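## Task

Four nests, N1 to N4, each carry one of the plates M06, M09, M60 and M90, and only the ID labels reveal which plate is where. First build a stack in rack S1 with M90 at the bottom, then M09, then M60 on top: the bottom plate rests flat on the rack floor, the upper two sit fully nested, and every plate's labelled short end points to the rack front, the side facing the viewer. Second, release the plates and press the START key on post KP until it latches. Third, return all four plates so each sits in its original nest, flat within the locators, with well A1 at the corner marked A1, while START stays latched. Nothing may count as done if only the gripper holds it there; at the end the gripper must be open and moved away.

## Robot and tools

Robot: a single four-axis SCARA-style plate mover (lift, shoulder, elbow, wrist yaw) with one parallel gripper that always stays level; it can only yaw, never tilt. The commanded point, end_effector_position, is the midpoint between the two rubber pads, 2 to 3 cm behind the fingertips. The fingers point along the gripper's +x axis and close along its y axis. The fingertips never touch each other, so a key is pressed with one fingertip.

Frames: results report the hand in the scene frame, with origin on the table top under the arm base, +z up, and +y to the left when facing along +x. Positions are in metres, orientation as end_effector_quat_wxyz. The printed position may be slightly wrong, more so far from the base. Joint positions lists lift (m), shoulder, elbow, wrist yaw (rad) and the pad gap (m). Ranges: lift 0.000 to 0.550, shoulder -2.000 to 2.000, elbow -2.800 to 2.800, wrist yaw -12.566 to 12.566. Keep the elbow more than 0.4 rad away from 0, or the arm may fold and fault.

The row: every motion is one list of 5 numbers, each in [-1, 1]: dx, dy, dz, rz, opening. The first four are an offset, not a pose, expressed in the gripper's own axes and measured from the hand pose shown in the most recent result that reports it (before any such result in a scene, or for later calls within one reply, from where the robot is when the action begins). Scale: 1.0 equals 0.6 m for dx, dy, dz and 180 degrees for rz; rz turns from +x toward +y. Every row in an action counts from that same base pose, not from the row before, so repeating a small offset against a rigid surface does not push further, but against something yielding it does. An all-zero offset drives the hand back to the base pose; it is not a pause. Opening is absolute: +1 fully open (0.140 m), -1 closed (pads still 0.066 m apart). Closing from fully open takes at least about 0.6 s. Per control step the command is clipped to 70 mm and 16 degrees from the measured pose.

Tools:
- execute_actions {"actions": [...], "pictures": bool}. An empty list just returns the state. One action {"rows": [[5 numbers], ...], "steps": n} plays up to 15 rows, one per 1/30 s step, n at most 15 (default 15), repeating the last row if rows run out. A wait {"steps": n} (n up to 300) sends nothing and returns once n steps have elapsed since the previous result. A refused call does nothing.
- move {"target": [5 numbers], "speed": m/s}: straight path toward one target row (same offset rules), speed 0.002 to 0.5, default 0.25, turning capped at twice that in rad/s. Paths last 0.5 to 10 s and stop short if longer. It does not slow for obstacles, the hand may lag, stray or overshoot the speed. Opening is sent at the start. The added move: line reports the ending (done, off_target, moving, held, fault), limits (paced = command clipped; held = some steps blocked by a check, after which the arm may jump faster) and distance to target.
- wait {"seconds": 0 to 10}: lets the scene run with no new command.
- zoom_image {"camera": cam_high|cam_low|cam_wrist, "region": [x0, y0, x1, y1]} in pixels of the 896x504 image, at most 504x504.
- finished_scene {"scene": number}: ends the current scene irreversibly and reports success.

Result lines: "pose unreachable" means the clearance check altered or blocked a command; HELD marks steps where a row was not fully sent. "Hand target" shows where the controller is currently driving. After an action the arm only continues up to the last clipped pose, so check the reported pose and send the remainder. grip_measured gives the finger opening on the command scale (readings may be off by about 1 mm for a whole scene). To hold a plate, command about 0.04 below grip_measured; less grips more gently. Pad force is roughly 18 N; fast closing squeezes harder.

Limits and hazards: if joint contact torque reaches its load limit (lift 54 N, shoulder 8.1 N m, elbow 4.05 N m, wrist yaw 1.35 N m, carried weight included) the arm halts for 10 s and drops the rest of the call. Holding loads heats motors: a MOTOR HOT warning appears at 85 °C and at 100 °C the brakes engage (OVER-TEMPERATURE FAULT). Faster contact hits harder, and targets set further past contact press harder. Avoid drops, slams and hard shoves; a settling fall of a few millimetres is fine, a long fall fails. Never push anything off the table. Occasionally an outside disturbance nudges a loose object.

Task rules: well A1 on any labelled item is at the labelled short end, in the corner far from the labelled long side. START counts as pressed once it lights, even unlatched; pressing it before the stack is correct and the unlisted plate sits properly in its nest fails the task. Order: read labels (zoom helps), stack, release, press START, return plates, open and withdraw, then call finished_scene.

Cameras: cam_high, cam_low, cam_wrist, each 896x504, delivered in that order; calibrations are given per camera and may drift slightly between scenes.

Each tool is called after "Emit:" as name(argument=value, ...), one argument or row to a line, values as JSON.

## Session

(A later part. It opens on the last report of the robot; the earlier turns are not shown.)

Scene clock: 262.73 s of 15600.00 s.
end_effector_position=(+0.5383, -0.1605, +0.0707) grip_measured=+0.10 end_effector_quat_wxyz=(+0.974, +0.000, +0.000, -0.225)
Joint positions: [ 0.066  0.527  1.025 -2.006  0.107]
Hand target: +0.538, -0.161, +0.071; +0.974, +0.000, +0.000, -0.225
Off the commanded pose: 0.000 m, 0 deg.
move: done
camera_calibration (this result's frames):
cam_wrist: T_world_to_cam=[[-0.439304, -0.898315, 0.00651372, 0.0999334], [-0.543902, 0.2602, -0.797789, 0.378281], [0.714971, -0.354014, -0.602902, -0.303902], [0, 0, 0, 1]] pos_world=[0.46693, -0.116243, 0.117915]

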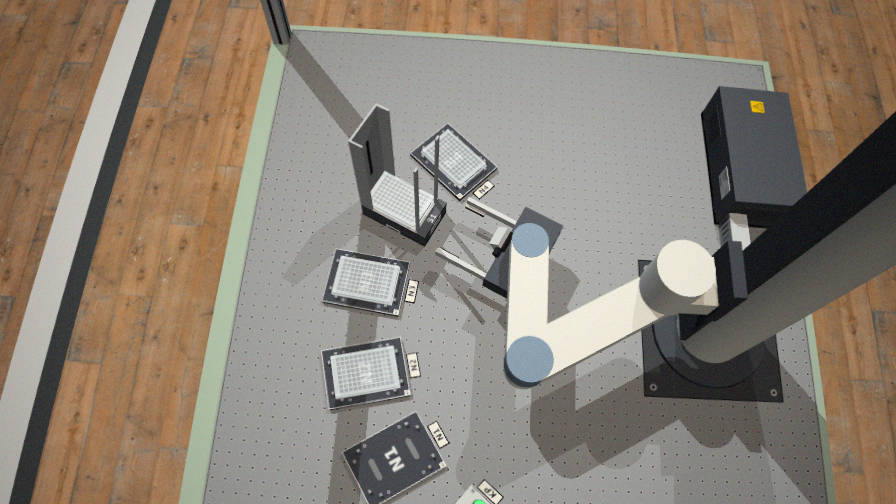

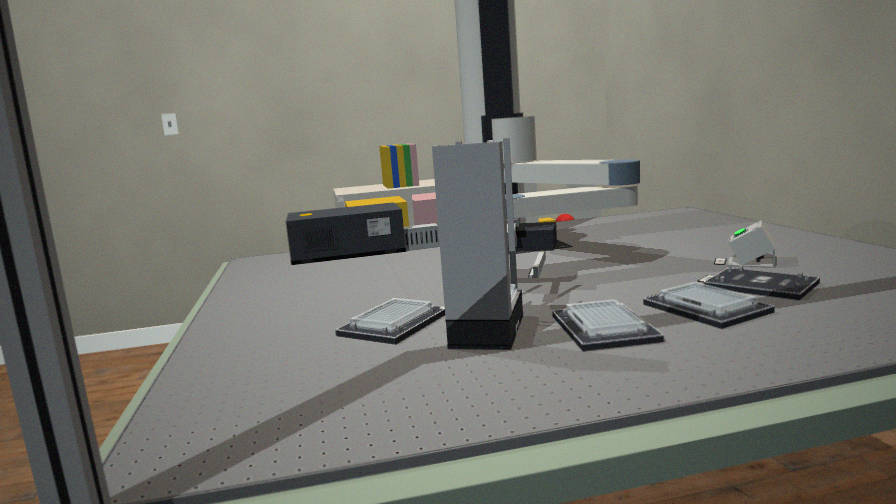

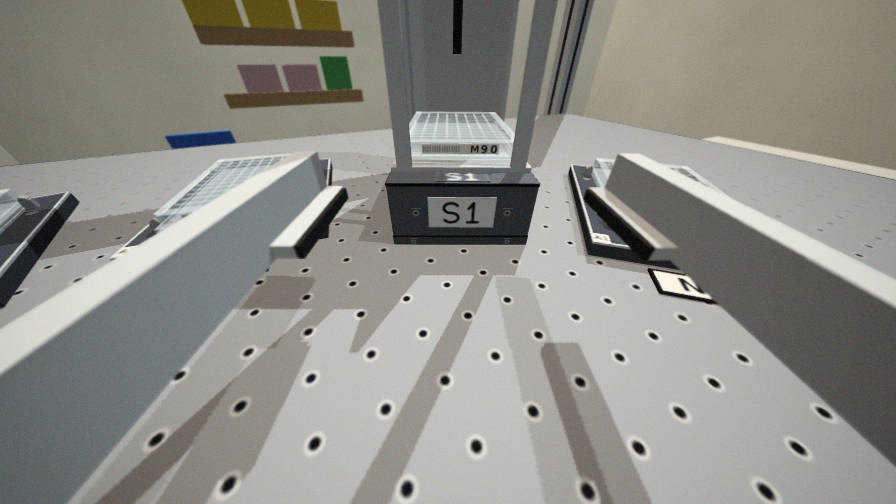

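Emit:
move(
  target=[0.2495,0.0004,0,0,0.1],
  speed=0.15,
)

Emit:
move(
  target=[0,0,0,0,-0.5],
)

Emit:
move(
  target=[0,0,0,0,-0.62],
)

Emit:
move(
  target=[0,0,0.447,0,-0.62],
  speed=0.08,
)

Emit:
move(
  target=[-0.433,0.7622,0,0.3234,-0.62],
)

Emit:
move(
  target=[0,0,-0.49,0,-0.62],
  speed=0.15,
)

Scene clock: 269.40 s of 15600.00 s.
end_effector_position=(+0.6730, -0.2259, +0.0707) grip_measured=+0.10 end_effector_quat_wxyz=(+0.974, +0.000, +0.000, -0.225)
Joint positions: [ 0.066  0.197  1.792 -2.443  0.107]
Hand target: +0.673, -0.226, +0.071; +0.974, +0.000, +0.000, -0.225
Off the commanded pose: 0.000 m, 0 deg.
After step 90, 2.33 s passed at rest.
move: done
camera_calibration (this result's frames):
cam_wrist: T_world_to_cam=[[-0.43919, -0.89837, 0.00651372, 0.100261], [-0.543935, 0.260131, -0.797789, 0.468548], [0.715015, -0.353924, -0.602902, -0.423335], [0, 0, 0, 1]] pos_world=[0.601584, -0.181641, 0.117919]

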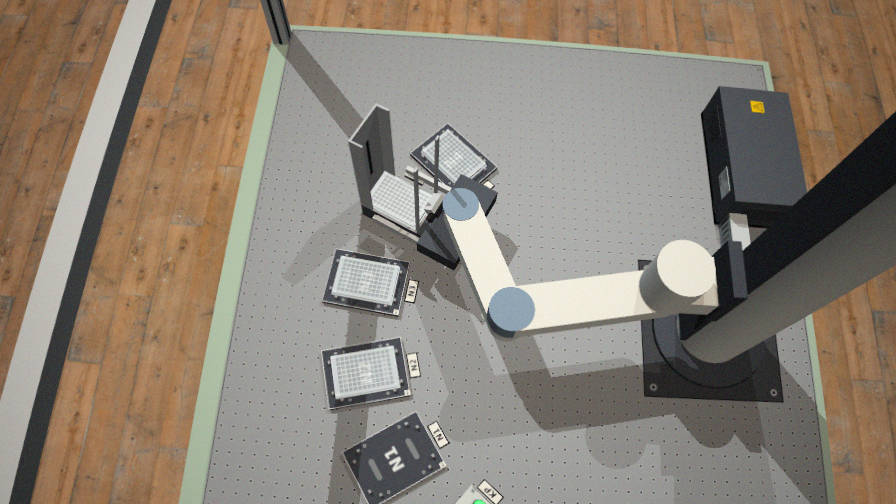

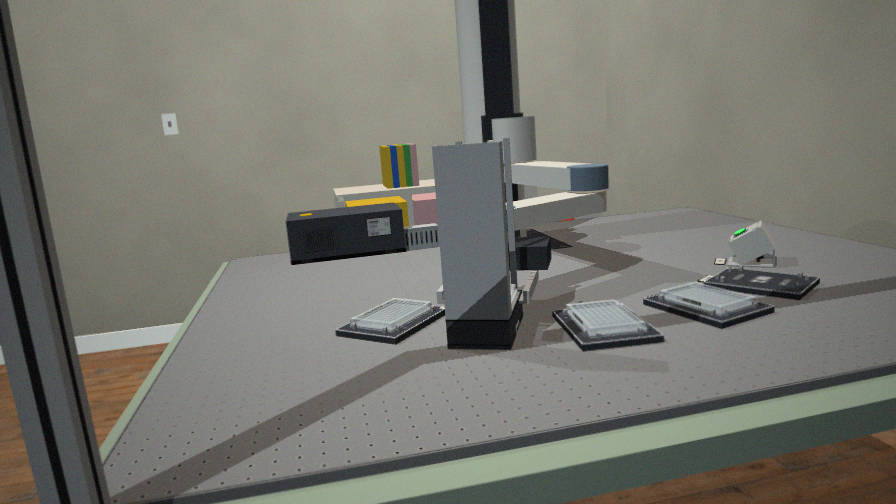

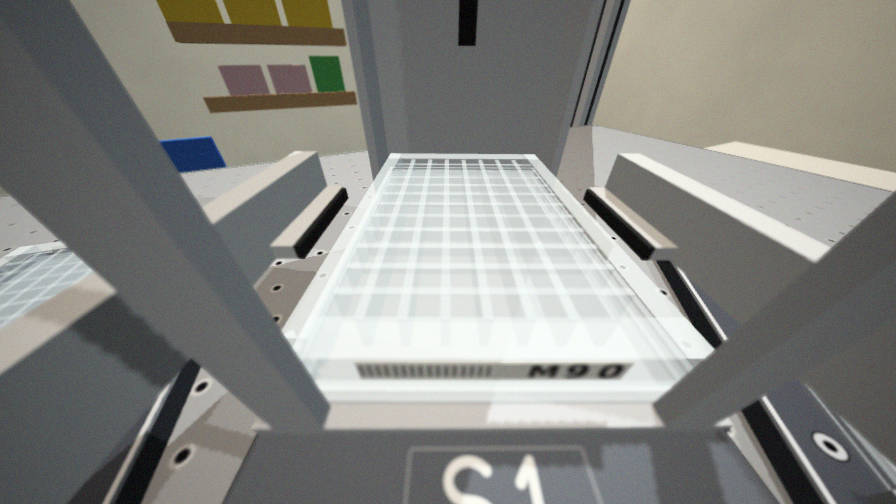

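Scene clock: 269.90 s of 15600.00 s.
end_effector_position=(+0.6730, -0.2259, +0.0707) grip_measured=-0.50 end_effector_quat_wxyz=(+0.974, +0.000, +0.000, -0.225)
Joint positions: [ 0.066  0.197  1.792 -2.443  0.085]
Hand target: +0.673, -0.226, +0.071; +0.974, +0.000, +0.000, -0.225
Off the commanded pose: 0.000 m, 0 deg.
move: done
camera_calibration (this result's frames):
cam_wrist: T_world_to_cam=[[-0.439198, -0.898367, 0.00651372, 0.100264], [-0.543932, 0.260136, -0.797789, 0.468547], [0.715012, -0.35393, -0.602902, -0.423335], [0, 0, 0, 1]] pos_world=[0.601583, -0.181644, 0.117919]

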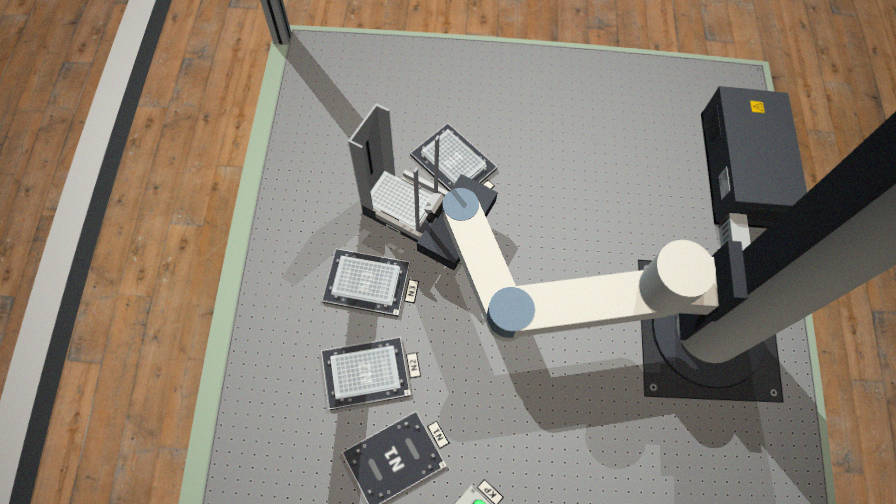

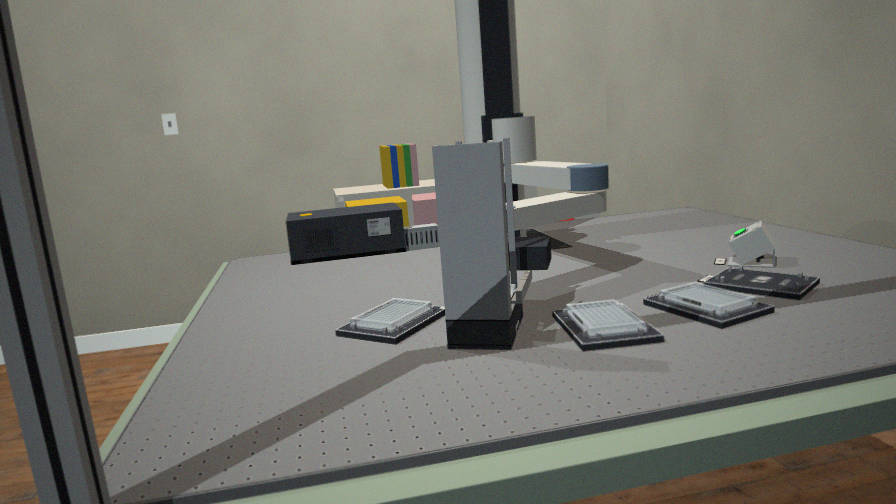

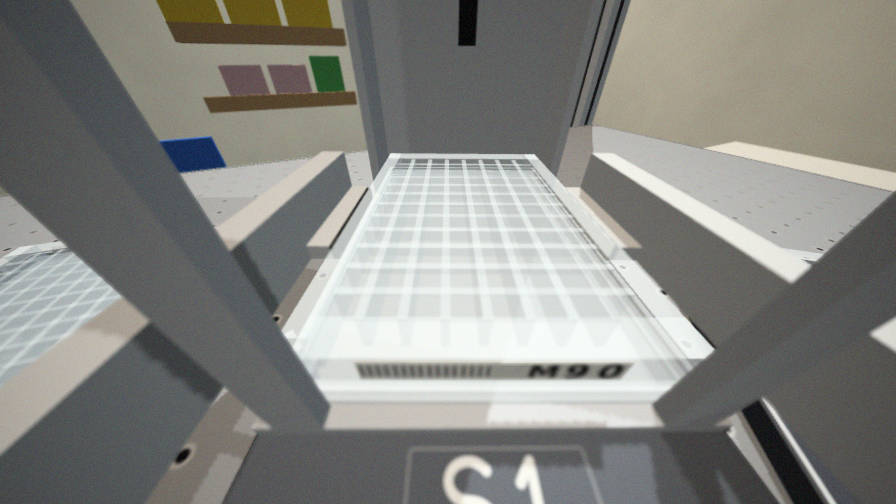

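Scene clock: 270.40 s of 15600.00 s.
end_effector_position=(+0.6730, -0.2259, +0.0707) grip_measured=-0.57 end_effector_quat_wxyz=(+0.974, +0.000, +0.000, -0.225)
Joint positions: [ 0.066  0.197  1.792 -2.443  0.082]
Hand target: +0.673, -0.226, +0.071; +0.974, +0.000, +0.000, -0.225
Off the commanded pose: 0.000 m, 0 deg.
move: done
camera_calibration (this result's frames):
cam_wrist: T_world_to_cam=[[-0.43921, -0.898361, 0.00651372, 0.100269], [-0.543929, 0.260143, -0.797789, 0.468546], [0.715008, -0.35394, -0.602902, -0.423333], [0, 0, 0, 1]] pos_world=[0.601581, -0.181646, 0.117919]

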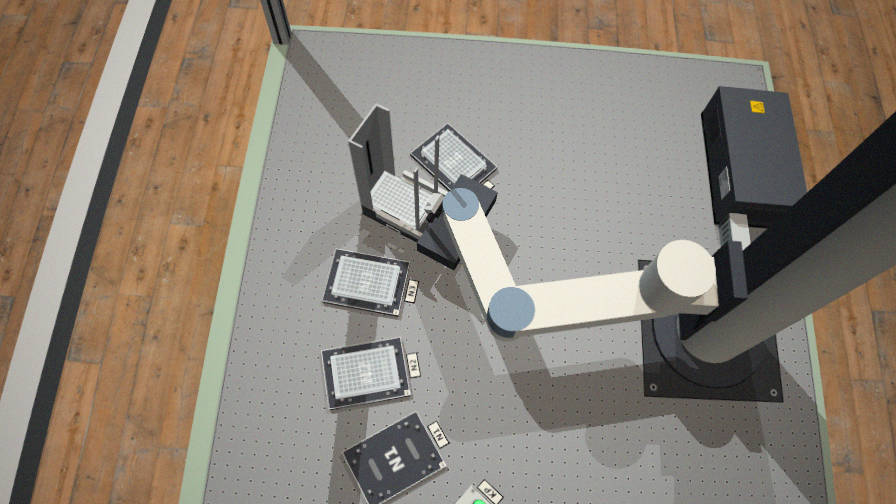

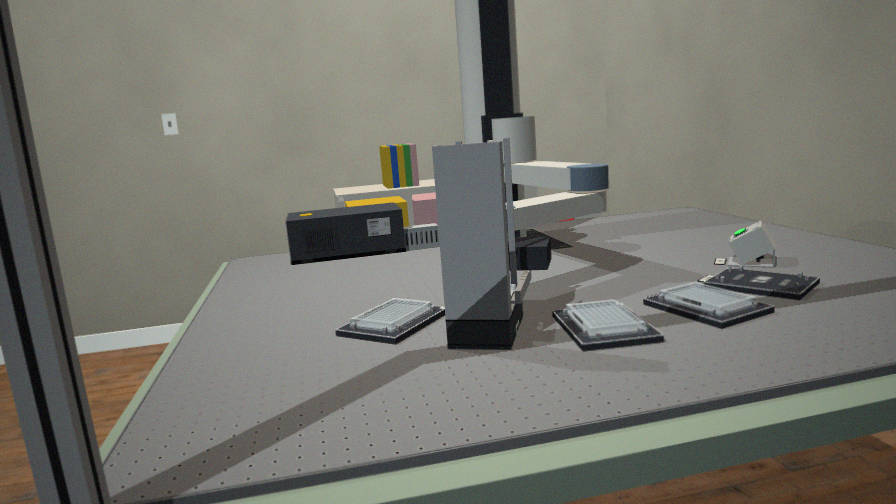

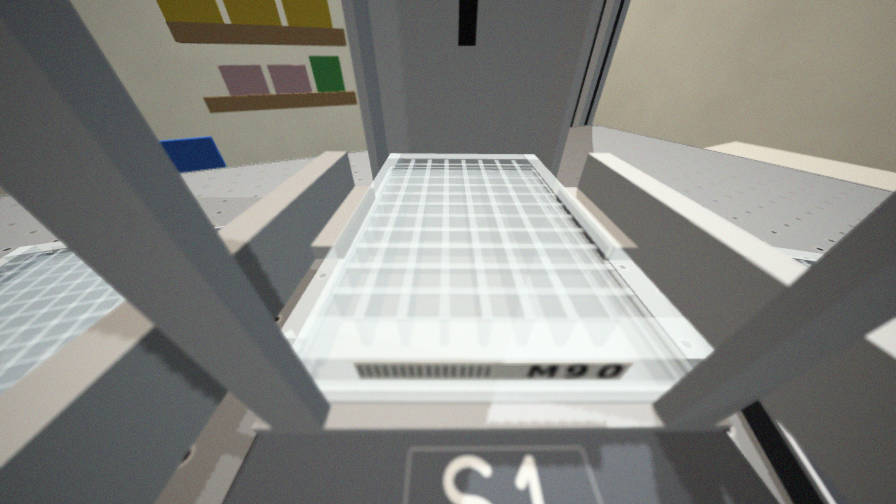

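Scene clock: 274.03 s of 15600.00 s.
end_effector_position=(+0.6730, -0.2259, +0.3390) grip_measured=-0.57 end_effector_quat_wxyz=(+0.974, +0.000, +0.000, -0.225)
Joint positions: [ 0.334  0.197  1.792 -2.443  0.082]
Hand target: +0.673, -0.226, +0.339; +0.974, +0.000, +0.000, -0.225
Off the commanded pose: 0.000 m, 0 deg.
move: done
camera_calibration (this result's frames):
cam_wrist: T_world_to_cam=[[-0.439169, -0.898381, 0.00651372, 0.0985048], [-0.543941, 0.260119, -0.797789, 0.682558], [0.715024, -0.353908, -0.602902, -0.261612], [0, 0, 0, 1]] pos_world=[0.60159, -0.181638, 0.386169]

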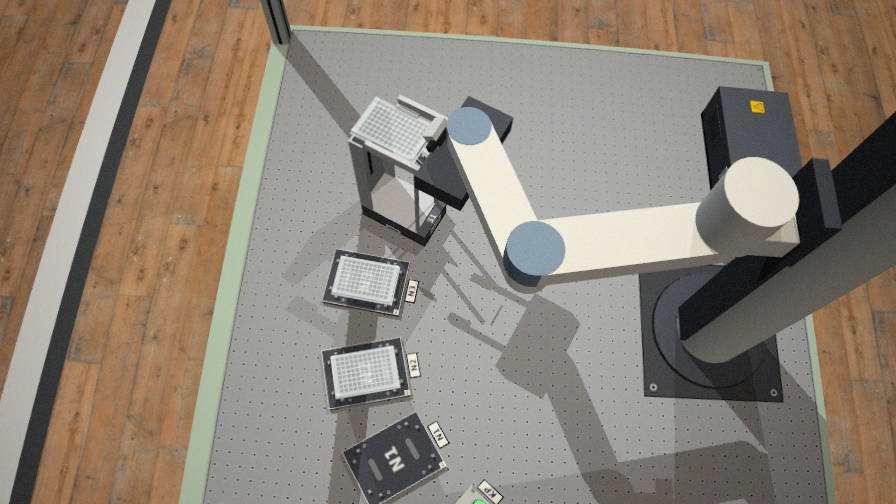

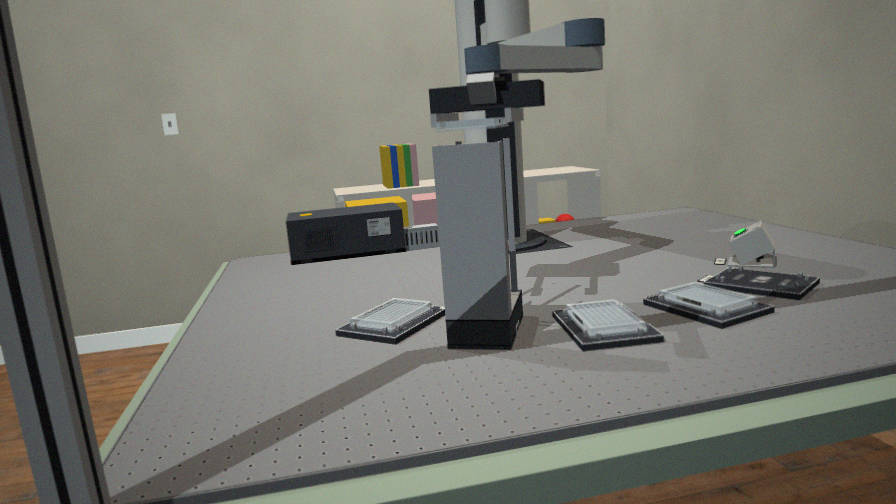

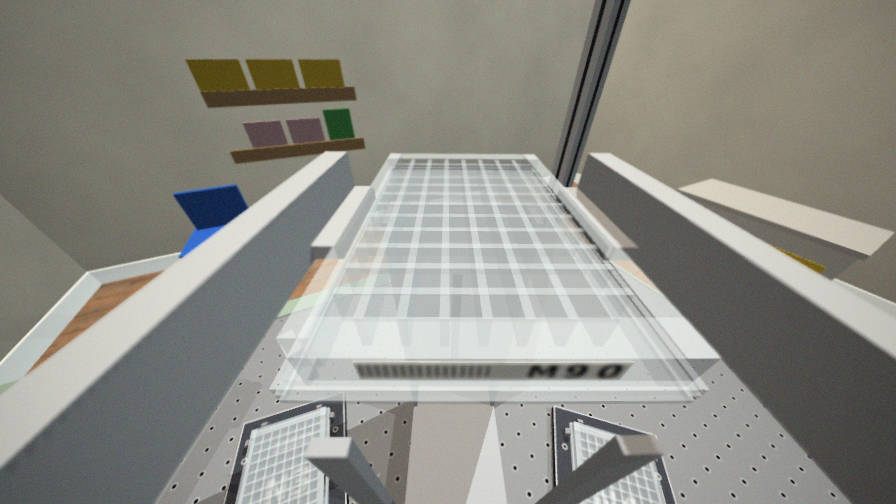

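Scene clock: 276.50 s of 15600.00 s.
end_effector_position=(+0.6397, +0.2992, +0.3390) grip_measured=-0.57 end_effector_quat_wxyz=(+0.961, +0.000, +0.000, +0.278)
Joint positions: [ 0.334  1.172  1.829 -2.438  0.082]
Hand target: +0.640, +0.299, +0.339; +0.961, +0.000, +0.000, +0.277
Off the commanded pose: 0.000 m, 0 deg.
move: done
camera_calibration (this result's frames):
cam_wrist: T_world_to_cam=[[0.532731, -0.84626, 0.00651372, -0.081657], [-0.507465, -0.325596, -0.797789, 0.679777], [0.677257, 0.421701, -0.602902, -0.25988], [0, 0, 0, 1]] pos_world=[0.56447, 0.261821, 0.386168]

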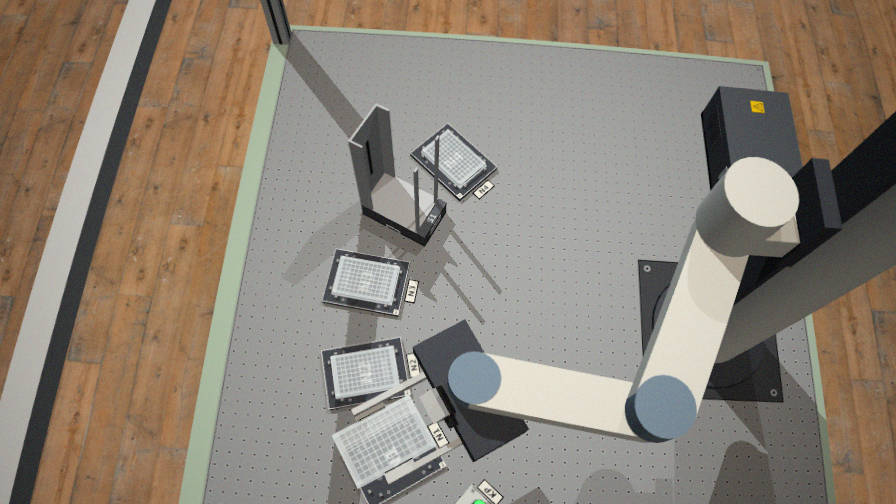

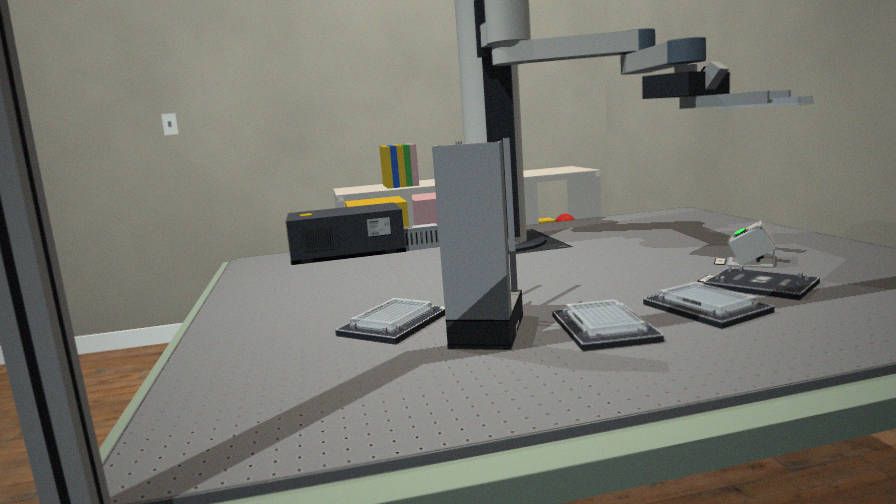

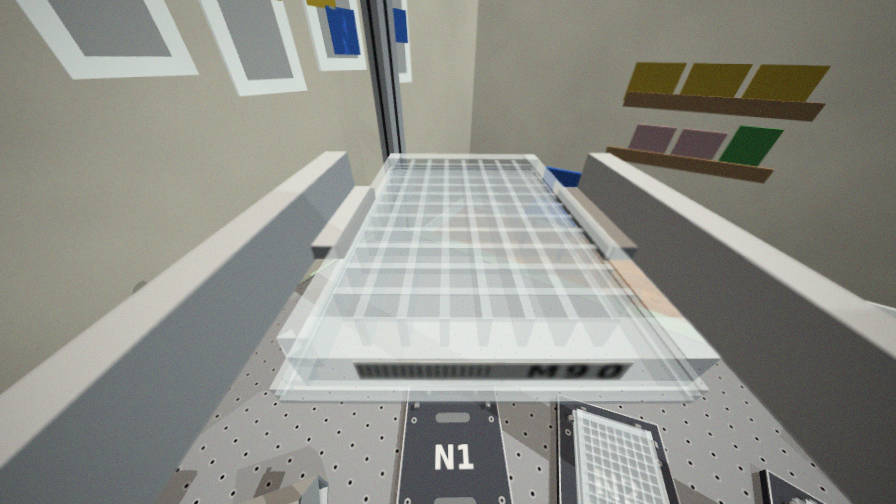

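Scene clock: 278.80 s of 15600.00 s.
end_effector_position=(+0.6397, +0.2992, +0.0449) grip_measured=-0.57 end_effector_quat_wxyz=(+0.961, +0.000, +0.000, +0.278)
Joint positions: [ 0.04   1.172  1.829 -2.438  0.082]
Hand target: +0.640, +0.299, +0.045; +0.961, +0.000, +0.000, +0.278
Off the commanded pose: 0.000 m, 0 deg.
move: done
camera_calibration (this result's frames):
cam_wrist: T_world_to_cam=[[0.532714, -0.84627, 0.00651372, -0.079733], [-0.507471, -0.325586, -0.797789, 0.445167], [0.677266, 0.421687, -0.602902, -0.437176], [0, 0, 0, 1]] pos_world=[0.564469, 0.261816, 0.0920942]

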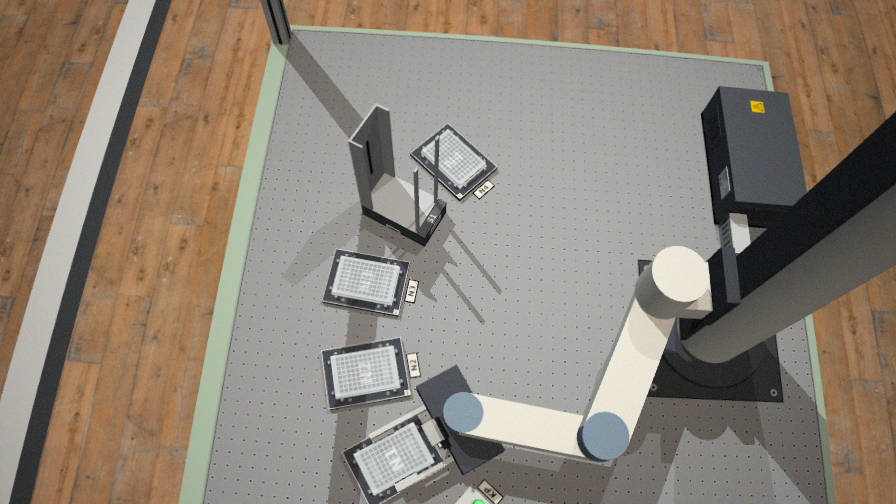

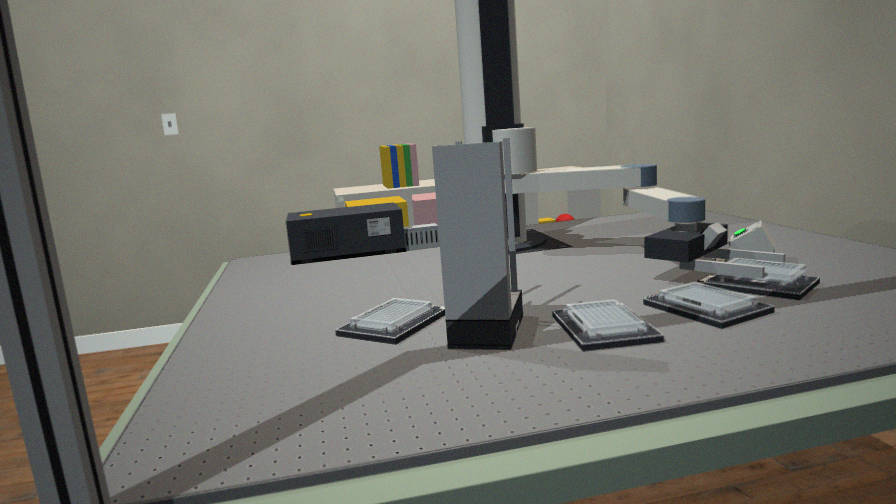

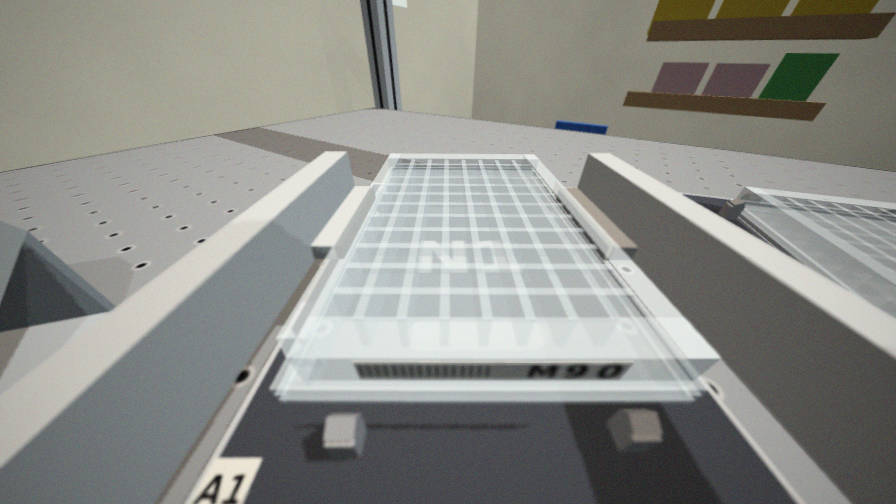

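Emit:
execute_actions(
  actions=[],
)

Emit:
move(
  target=[0.0008,-0.0009,-0.0194,0,-0.62],
  speed=0.008,
)

Scene clock: 283.67 s of 15600.00 s.
end_effector_position=(+0.6397, +0.2992, +0.0449) grip_measured=-0.57 end_effector_quat_wxyz=(+0.961, +0.000, +0.000, +0.278)
Joint positions: [ 0.04   1.172  1.829 -2.438  0.082]
Hand target: +0.640, +0.299, +0.045; +0.961, +0.000, +0.000, +0.278
Off the commanded pose: 0.000 m, 0 deg.
Steps of this call (steps 1 to 90: nothing new was sent; then 1.87 s passed at rest). Readings (end_effector_position):
1: (+0.6397, +0.2992, +0.0449)
2: (+0.6397, +0.2992, +0.0449)
4: (+0.6397, +0.2992, +0.0449)
8: (+0.6397, +0.2992, +0.0449)
90: the state above
camera_calibration (this result's frames):
cam_wrist: T_world_to_cam=[[0.532714, -0.846271, 0.00651372, -0.0797329], [-0.507471, -0.325586, -0.797789, 0.445168], [0.677266, 0.421687, -0.602902, -0.437176], [0, 0, 0, 1]] pos_world=[0.564469, 0.261816, 0.0920953]

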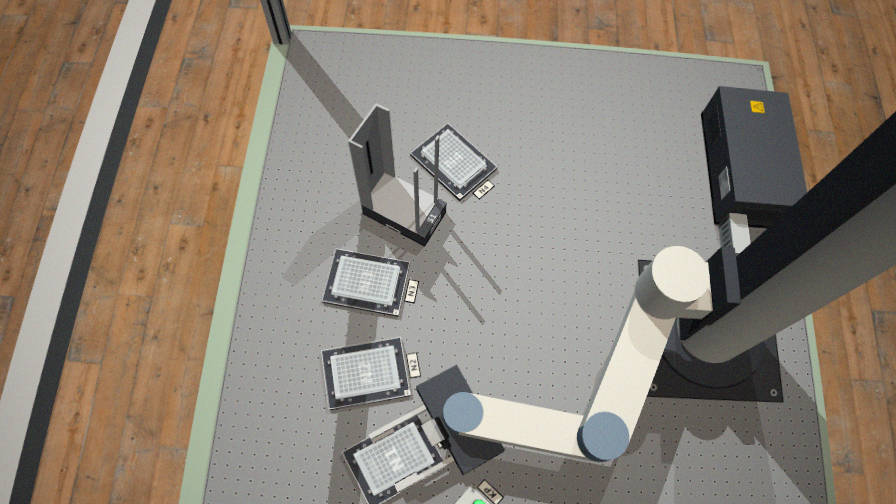

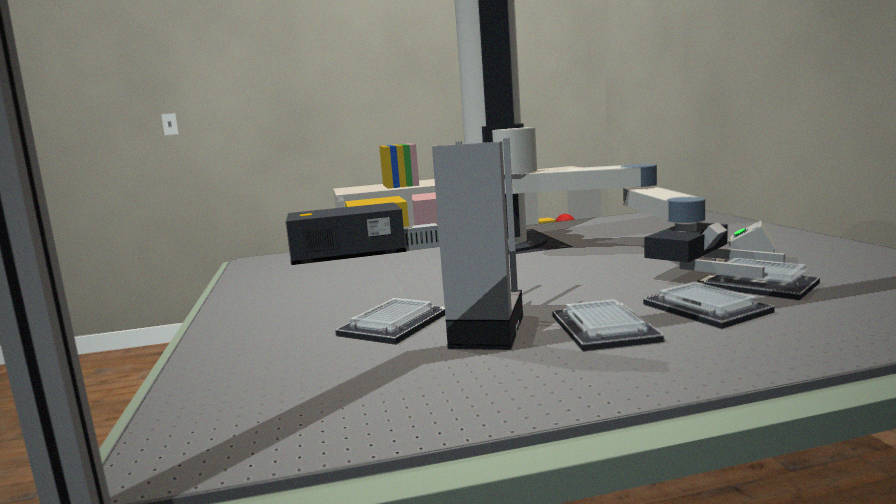

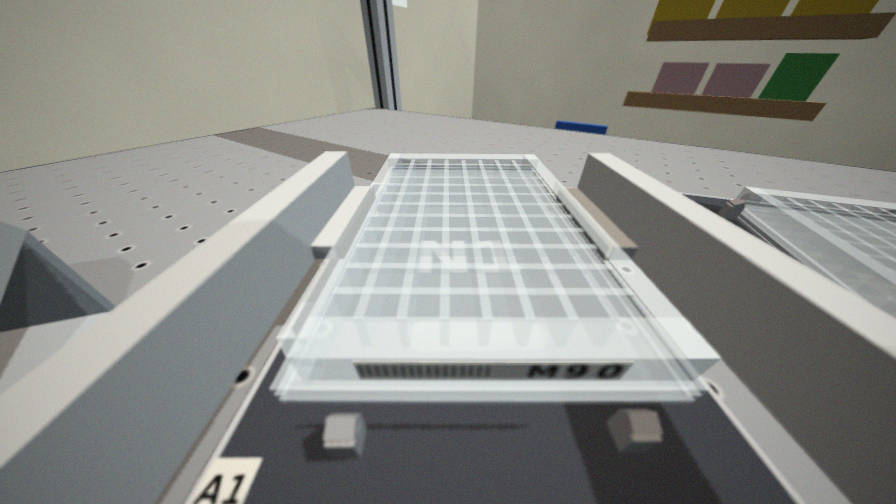

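Scene clock: 285.33 s of 15600.00 s.
end_effector_position=(+0.6402, +0.2993, +0.0335) grip_measured=-0.57 end_effector_quat_wxyz=(+0.960, +0.000, +0.000, +0.279)
Joint positions: [ 0.029  1.17   1.832 -2.436  0.082]
Hand target: +0.640, +0.299, +0.033; +0.961, +0.000, +0.000, +0.278
Off the commanded pose: 0.000 m, 0 deg.
move: done
camera_calibration (this result's frames):
cam_wrist: T_world_to_cam=[[0.534775, -0.84497, 0.00651372, -0.0816088], [-0.506676, -0.326821, -0.797789, 0.436237], [0.676236, 0.423337, -0.602902, -0.444263], [0, 0, 0, 1]] pos_world=[0.5651, 0.261688, 0.0807097]

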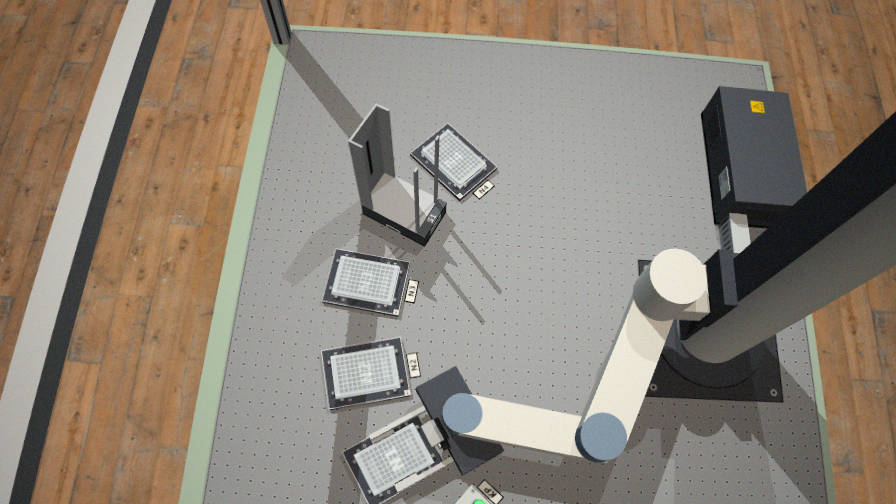

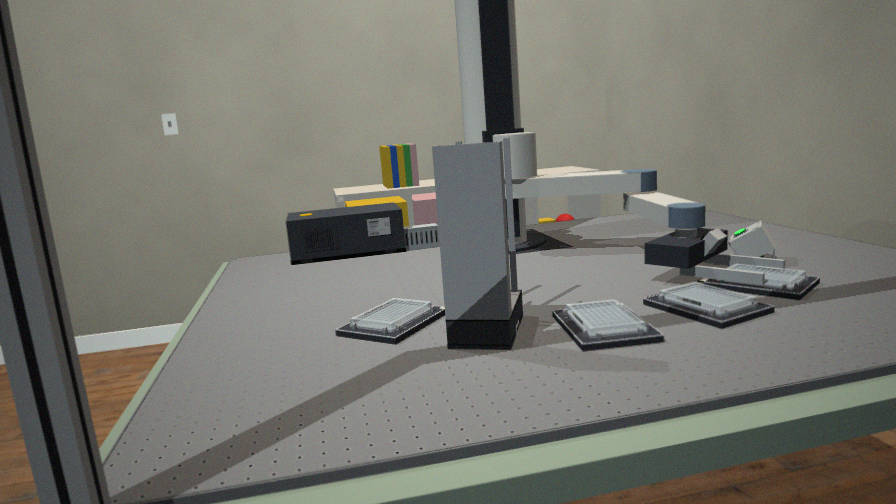

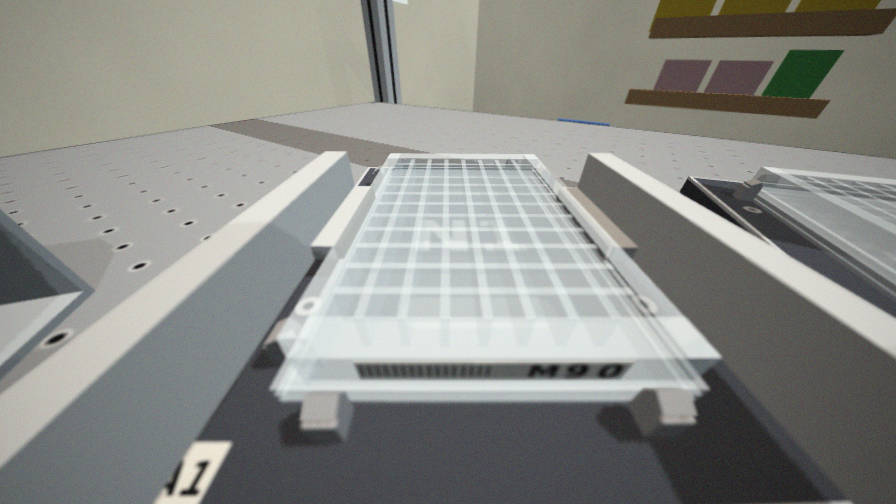

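Emit:
move(
  target=[0,0,0,0,0.1],
)

Emit:
move(
  target=[0,0,0.15,0,0.1],
)

Scene clock: 288.57 s of 15600.00 s.
end_effector_position=(+0.6402, +0.2993, +0.0335) grip_measured=+0.10 end_effector_quat_wxyz=(+0.960, +0.000, +0.000, +0.279)
Joint positions: [ 0.029  1.17   1.832 -2.436  0.107]
Hand target: +0.640, +0.299, +0.034; +0.960, +0.000, +0.000, +0.279
Off the commanded pose: 0.000 m, 0 deg.
move: done
camera_calibration (this result's frames):
cam_wrist: T_world_to_cam=[[0.534954, -0.844856, 0.00651372, -0.0817317], [-0.506607, -0.326929, -0.797789, 0.436259], [0.676146, 0.42348, -0.602902, -0.444222], [0, 0, 0, 1]] pos_world=[0.565094, 0.261694, 0.0807524]

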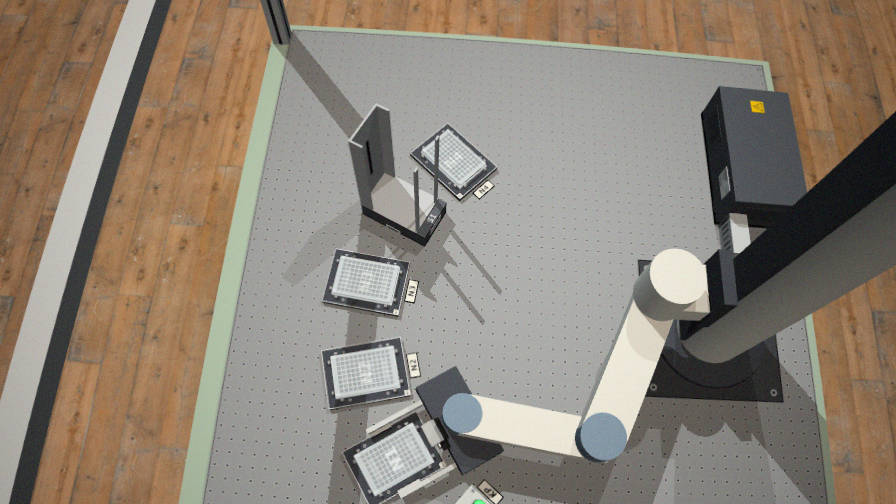

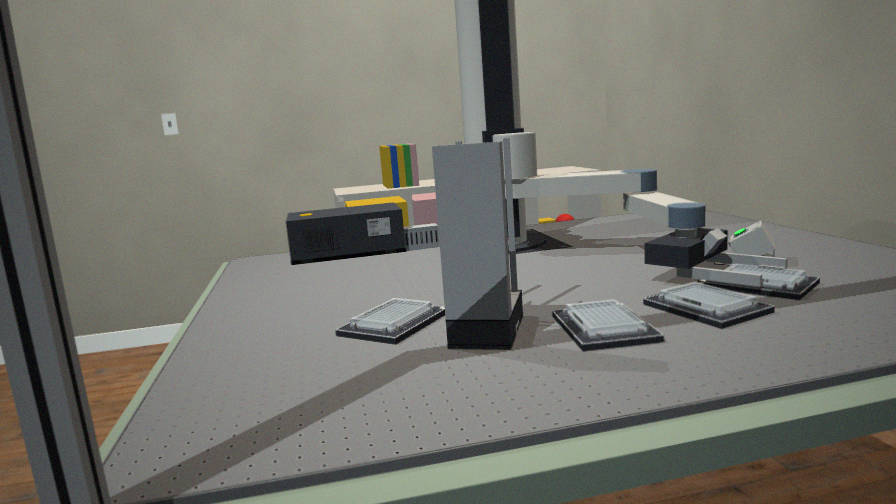

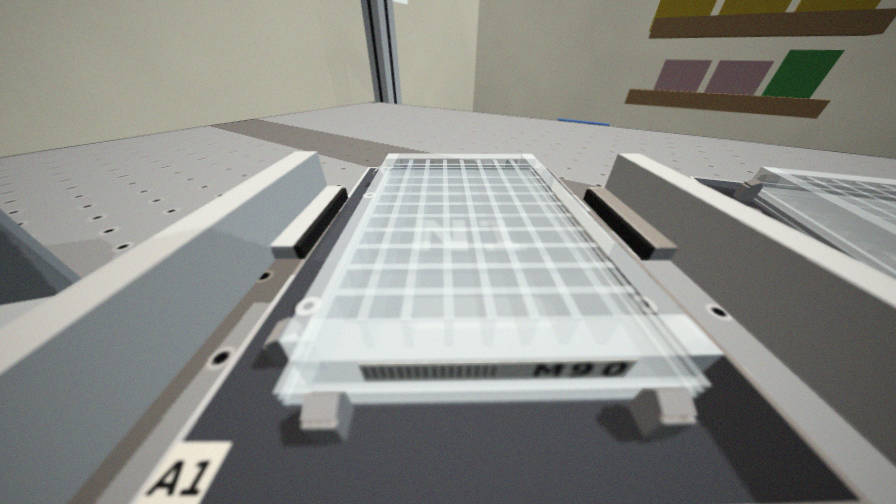

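Scene clock: 289.37 s of 15600.00 s.
end_effector_position=(+0.6402, +0.2993, +0.1236) grip_measured=+0.10 end_effector_quat_wxyz=(+0.960, +0.000, +0.000, +0.279)
Joint positions: [ 0.119  1.17   1.832 -2.436  0.107]
Hand target: +0.640, +0.299, +0.124; +0.960, +0.000, +0.000, +0.279
Off the commanded pose: 0.000 m, 0 deg.
move: done
camera_calibration (this result's frames):
cam_wrist: T_world_to_cam=[[0.534977, -0.844842, 0.00651372, -0.0823279], [-0.506598, -0.326943, -0.797789, 0.50811], [0.676135, 0.423499, -0.602902, -0.389925], [0, 0, 0, 1]] pos_world=[0.565093, 0.261702, 0.170814]

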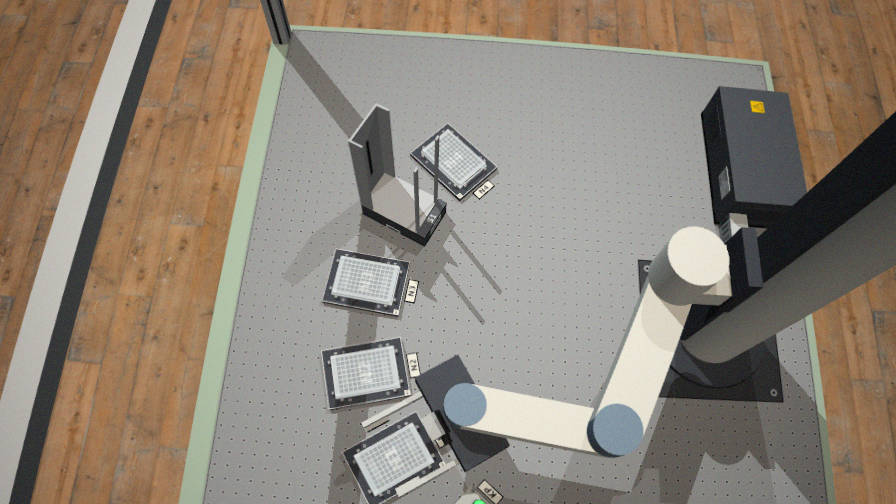

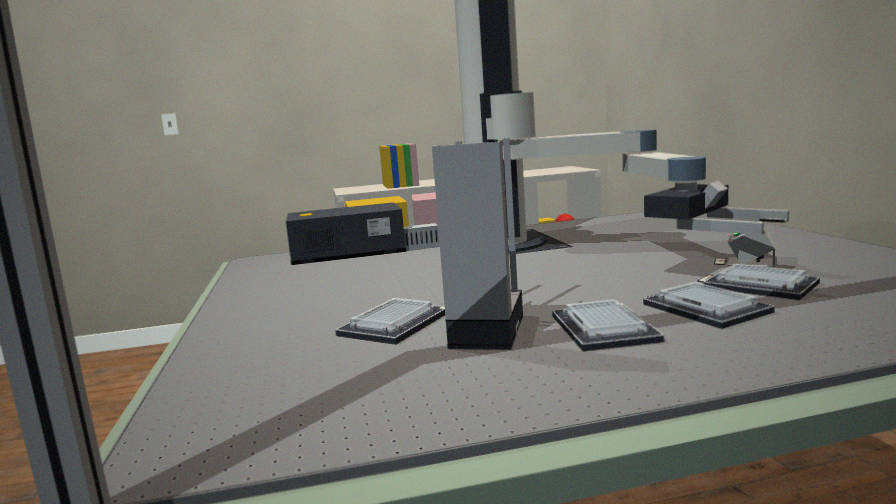

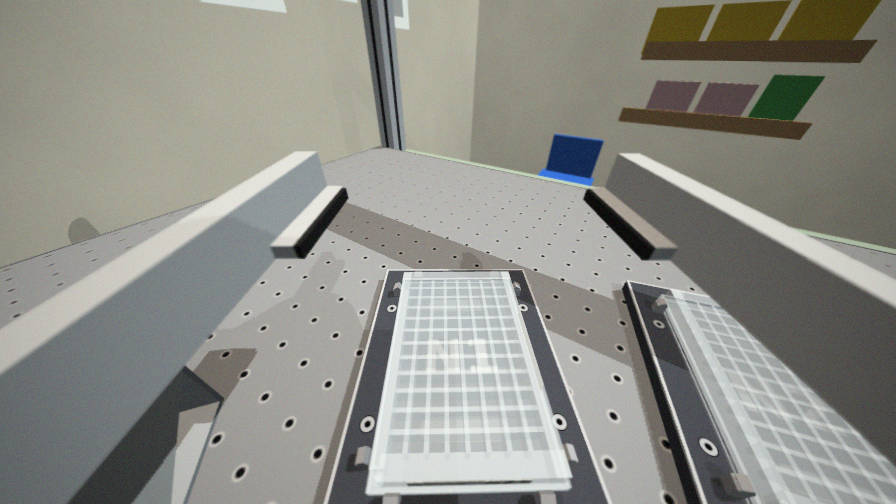

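Emit:
finished_scene(
  scene=2,
)

The scene is finished: the task was done.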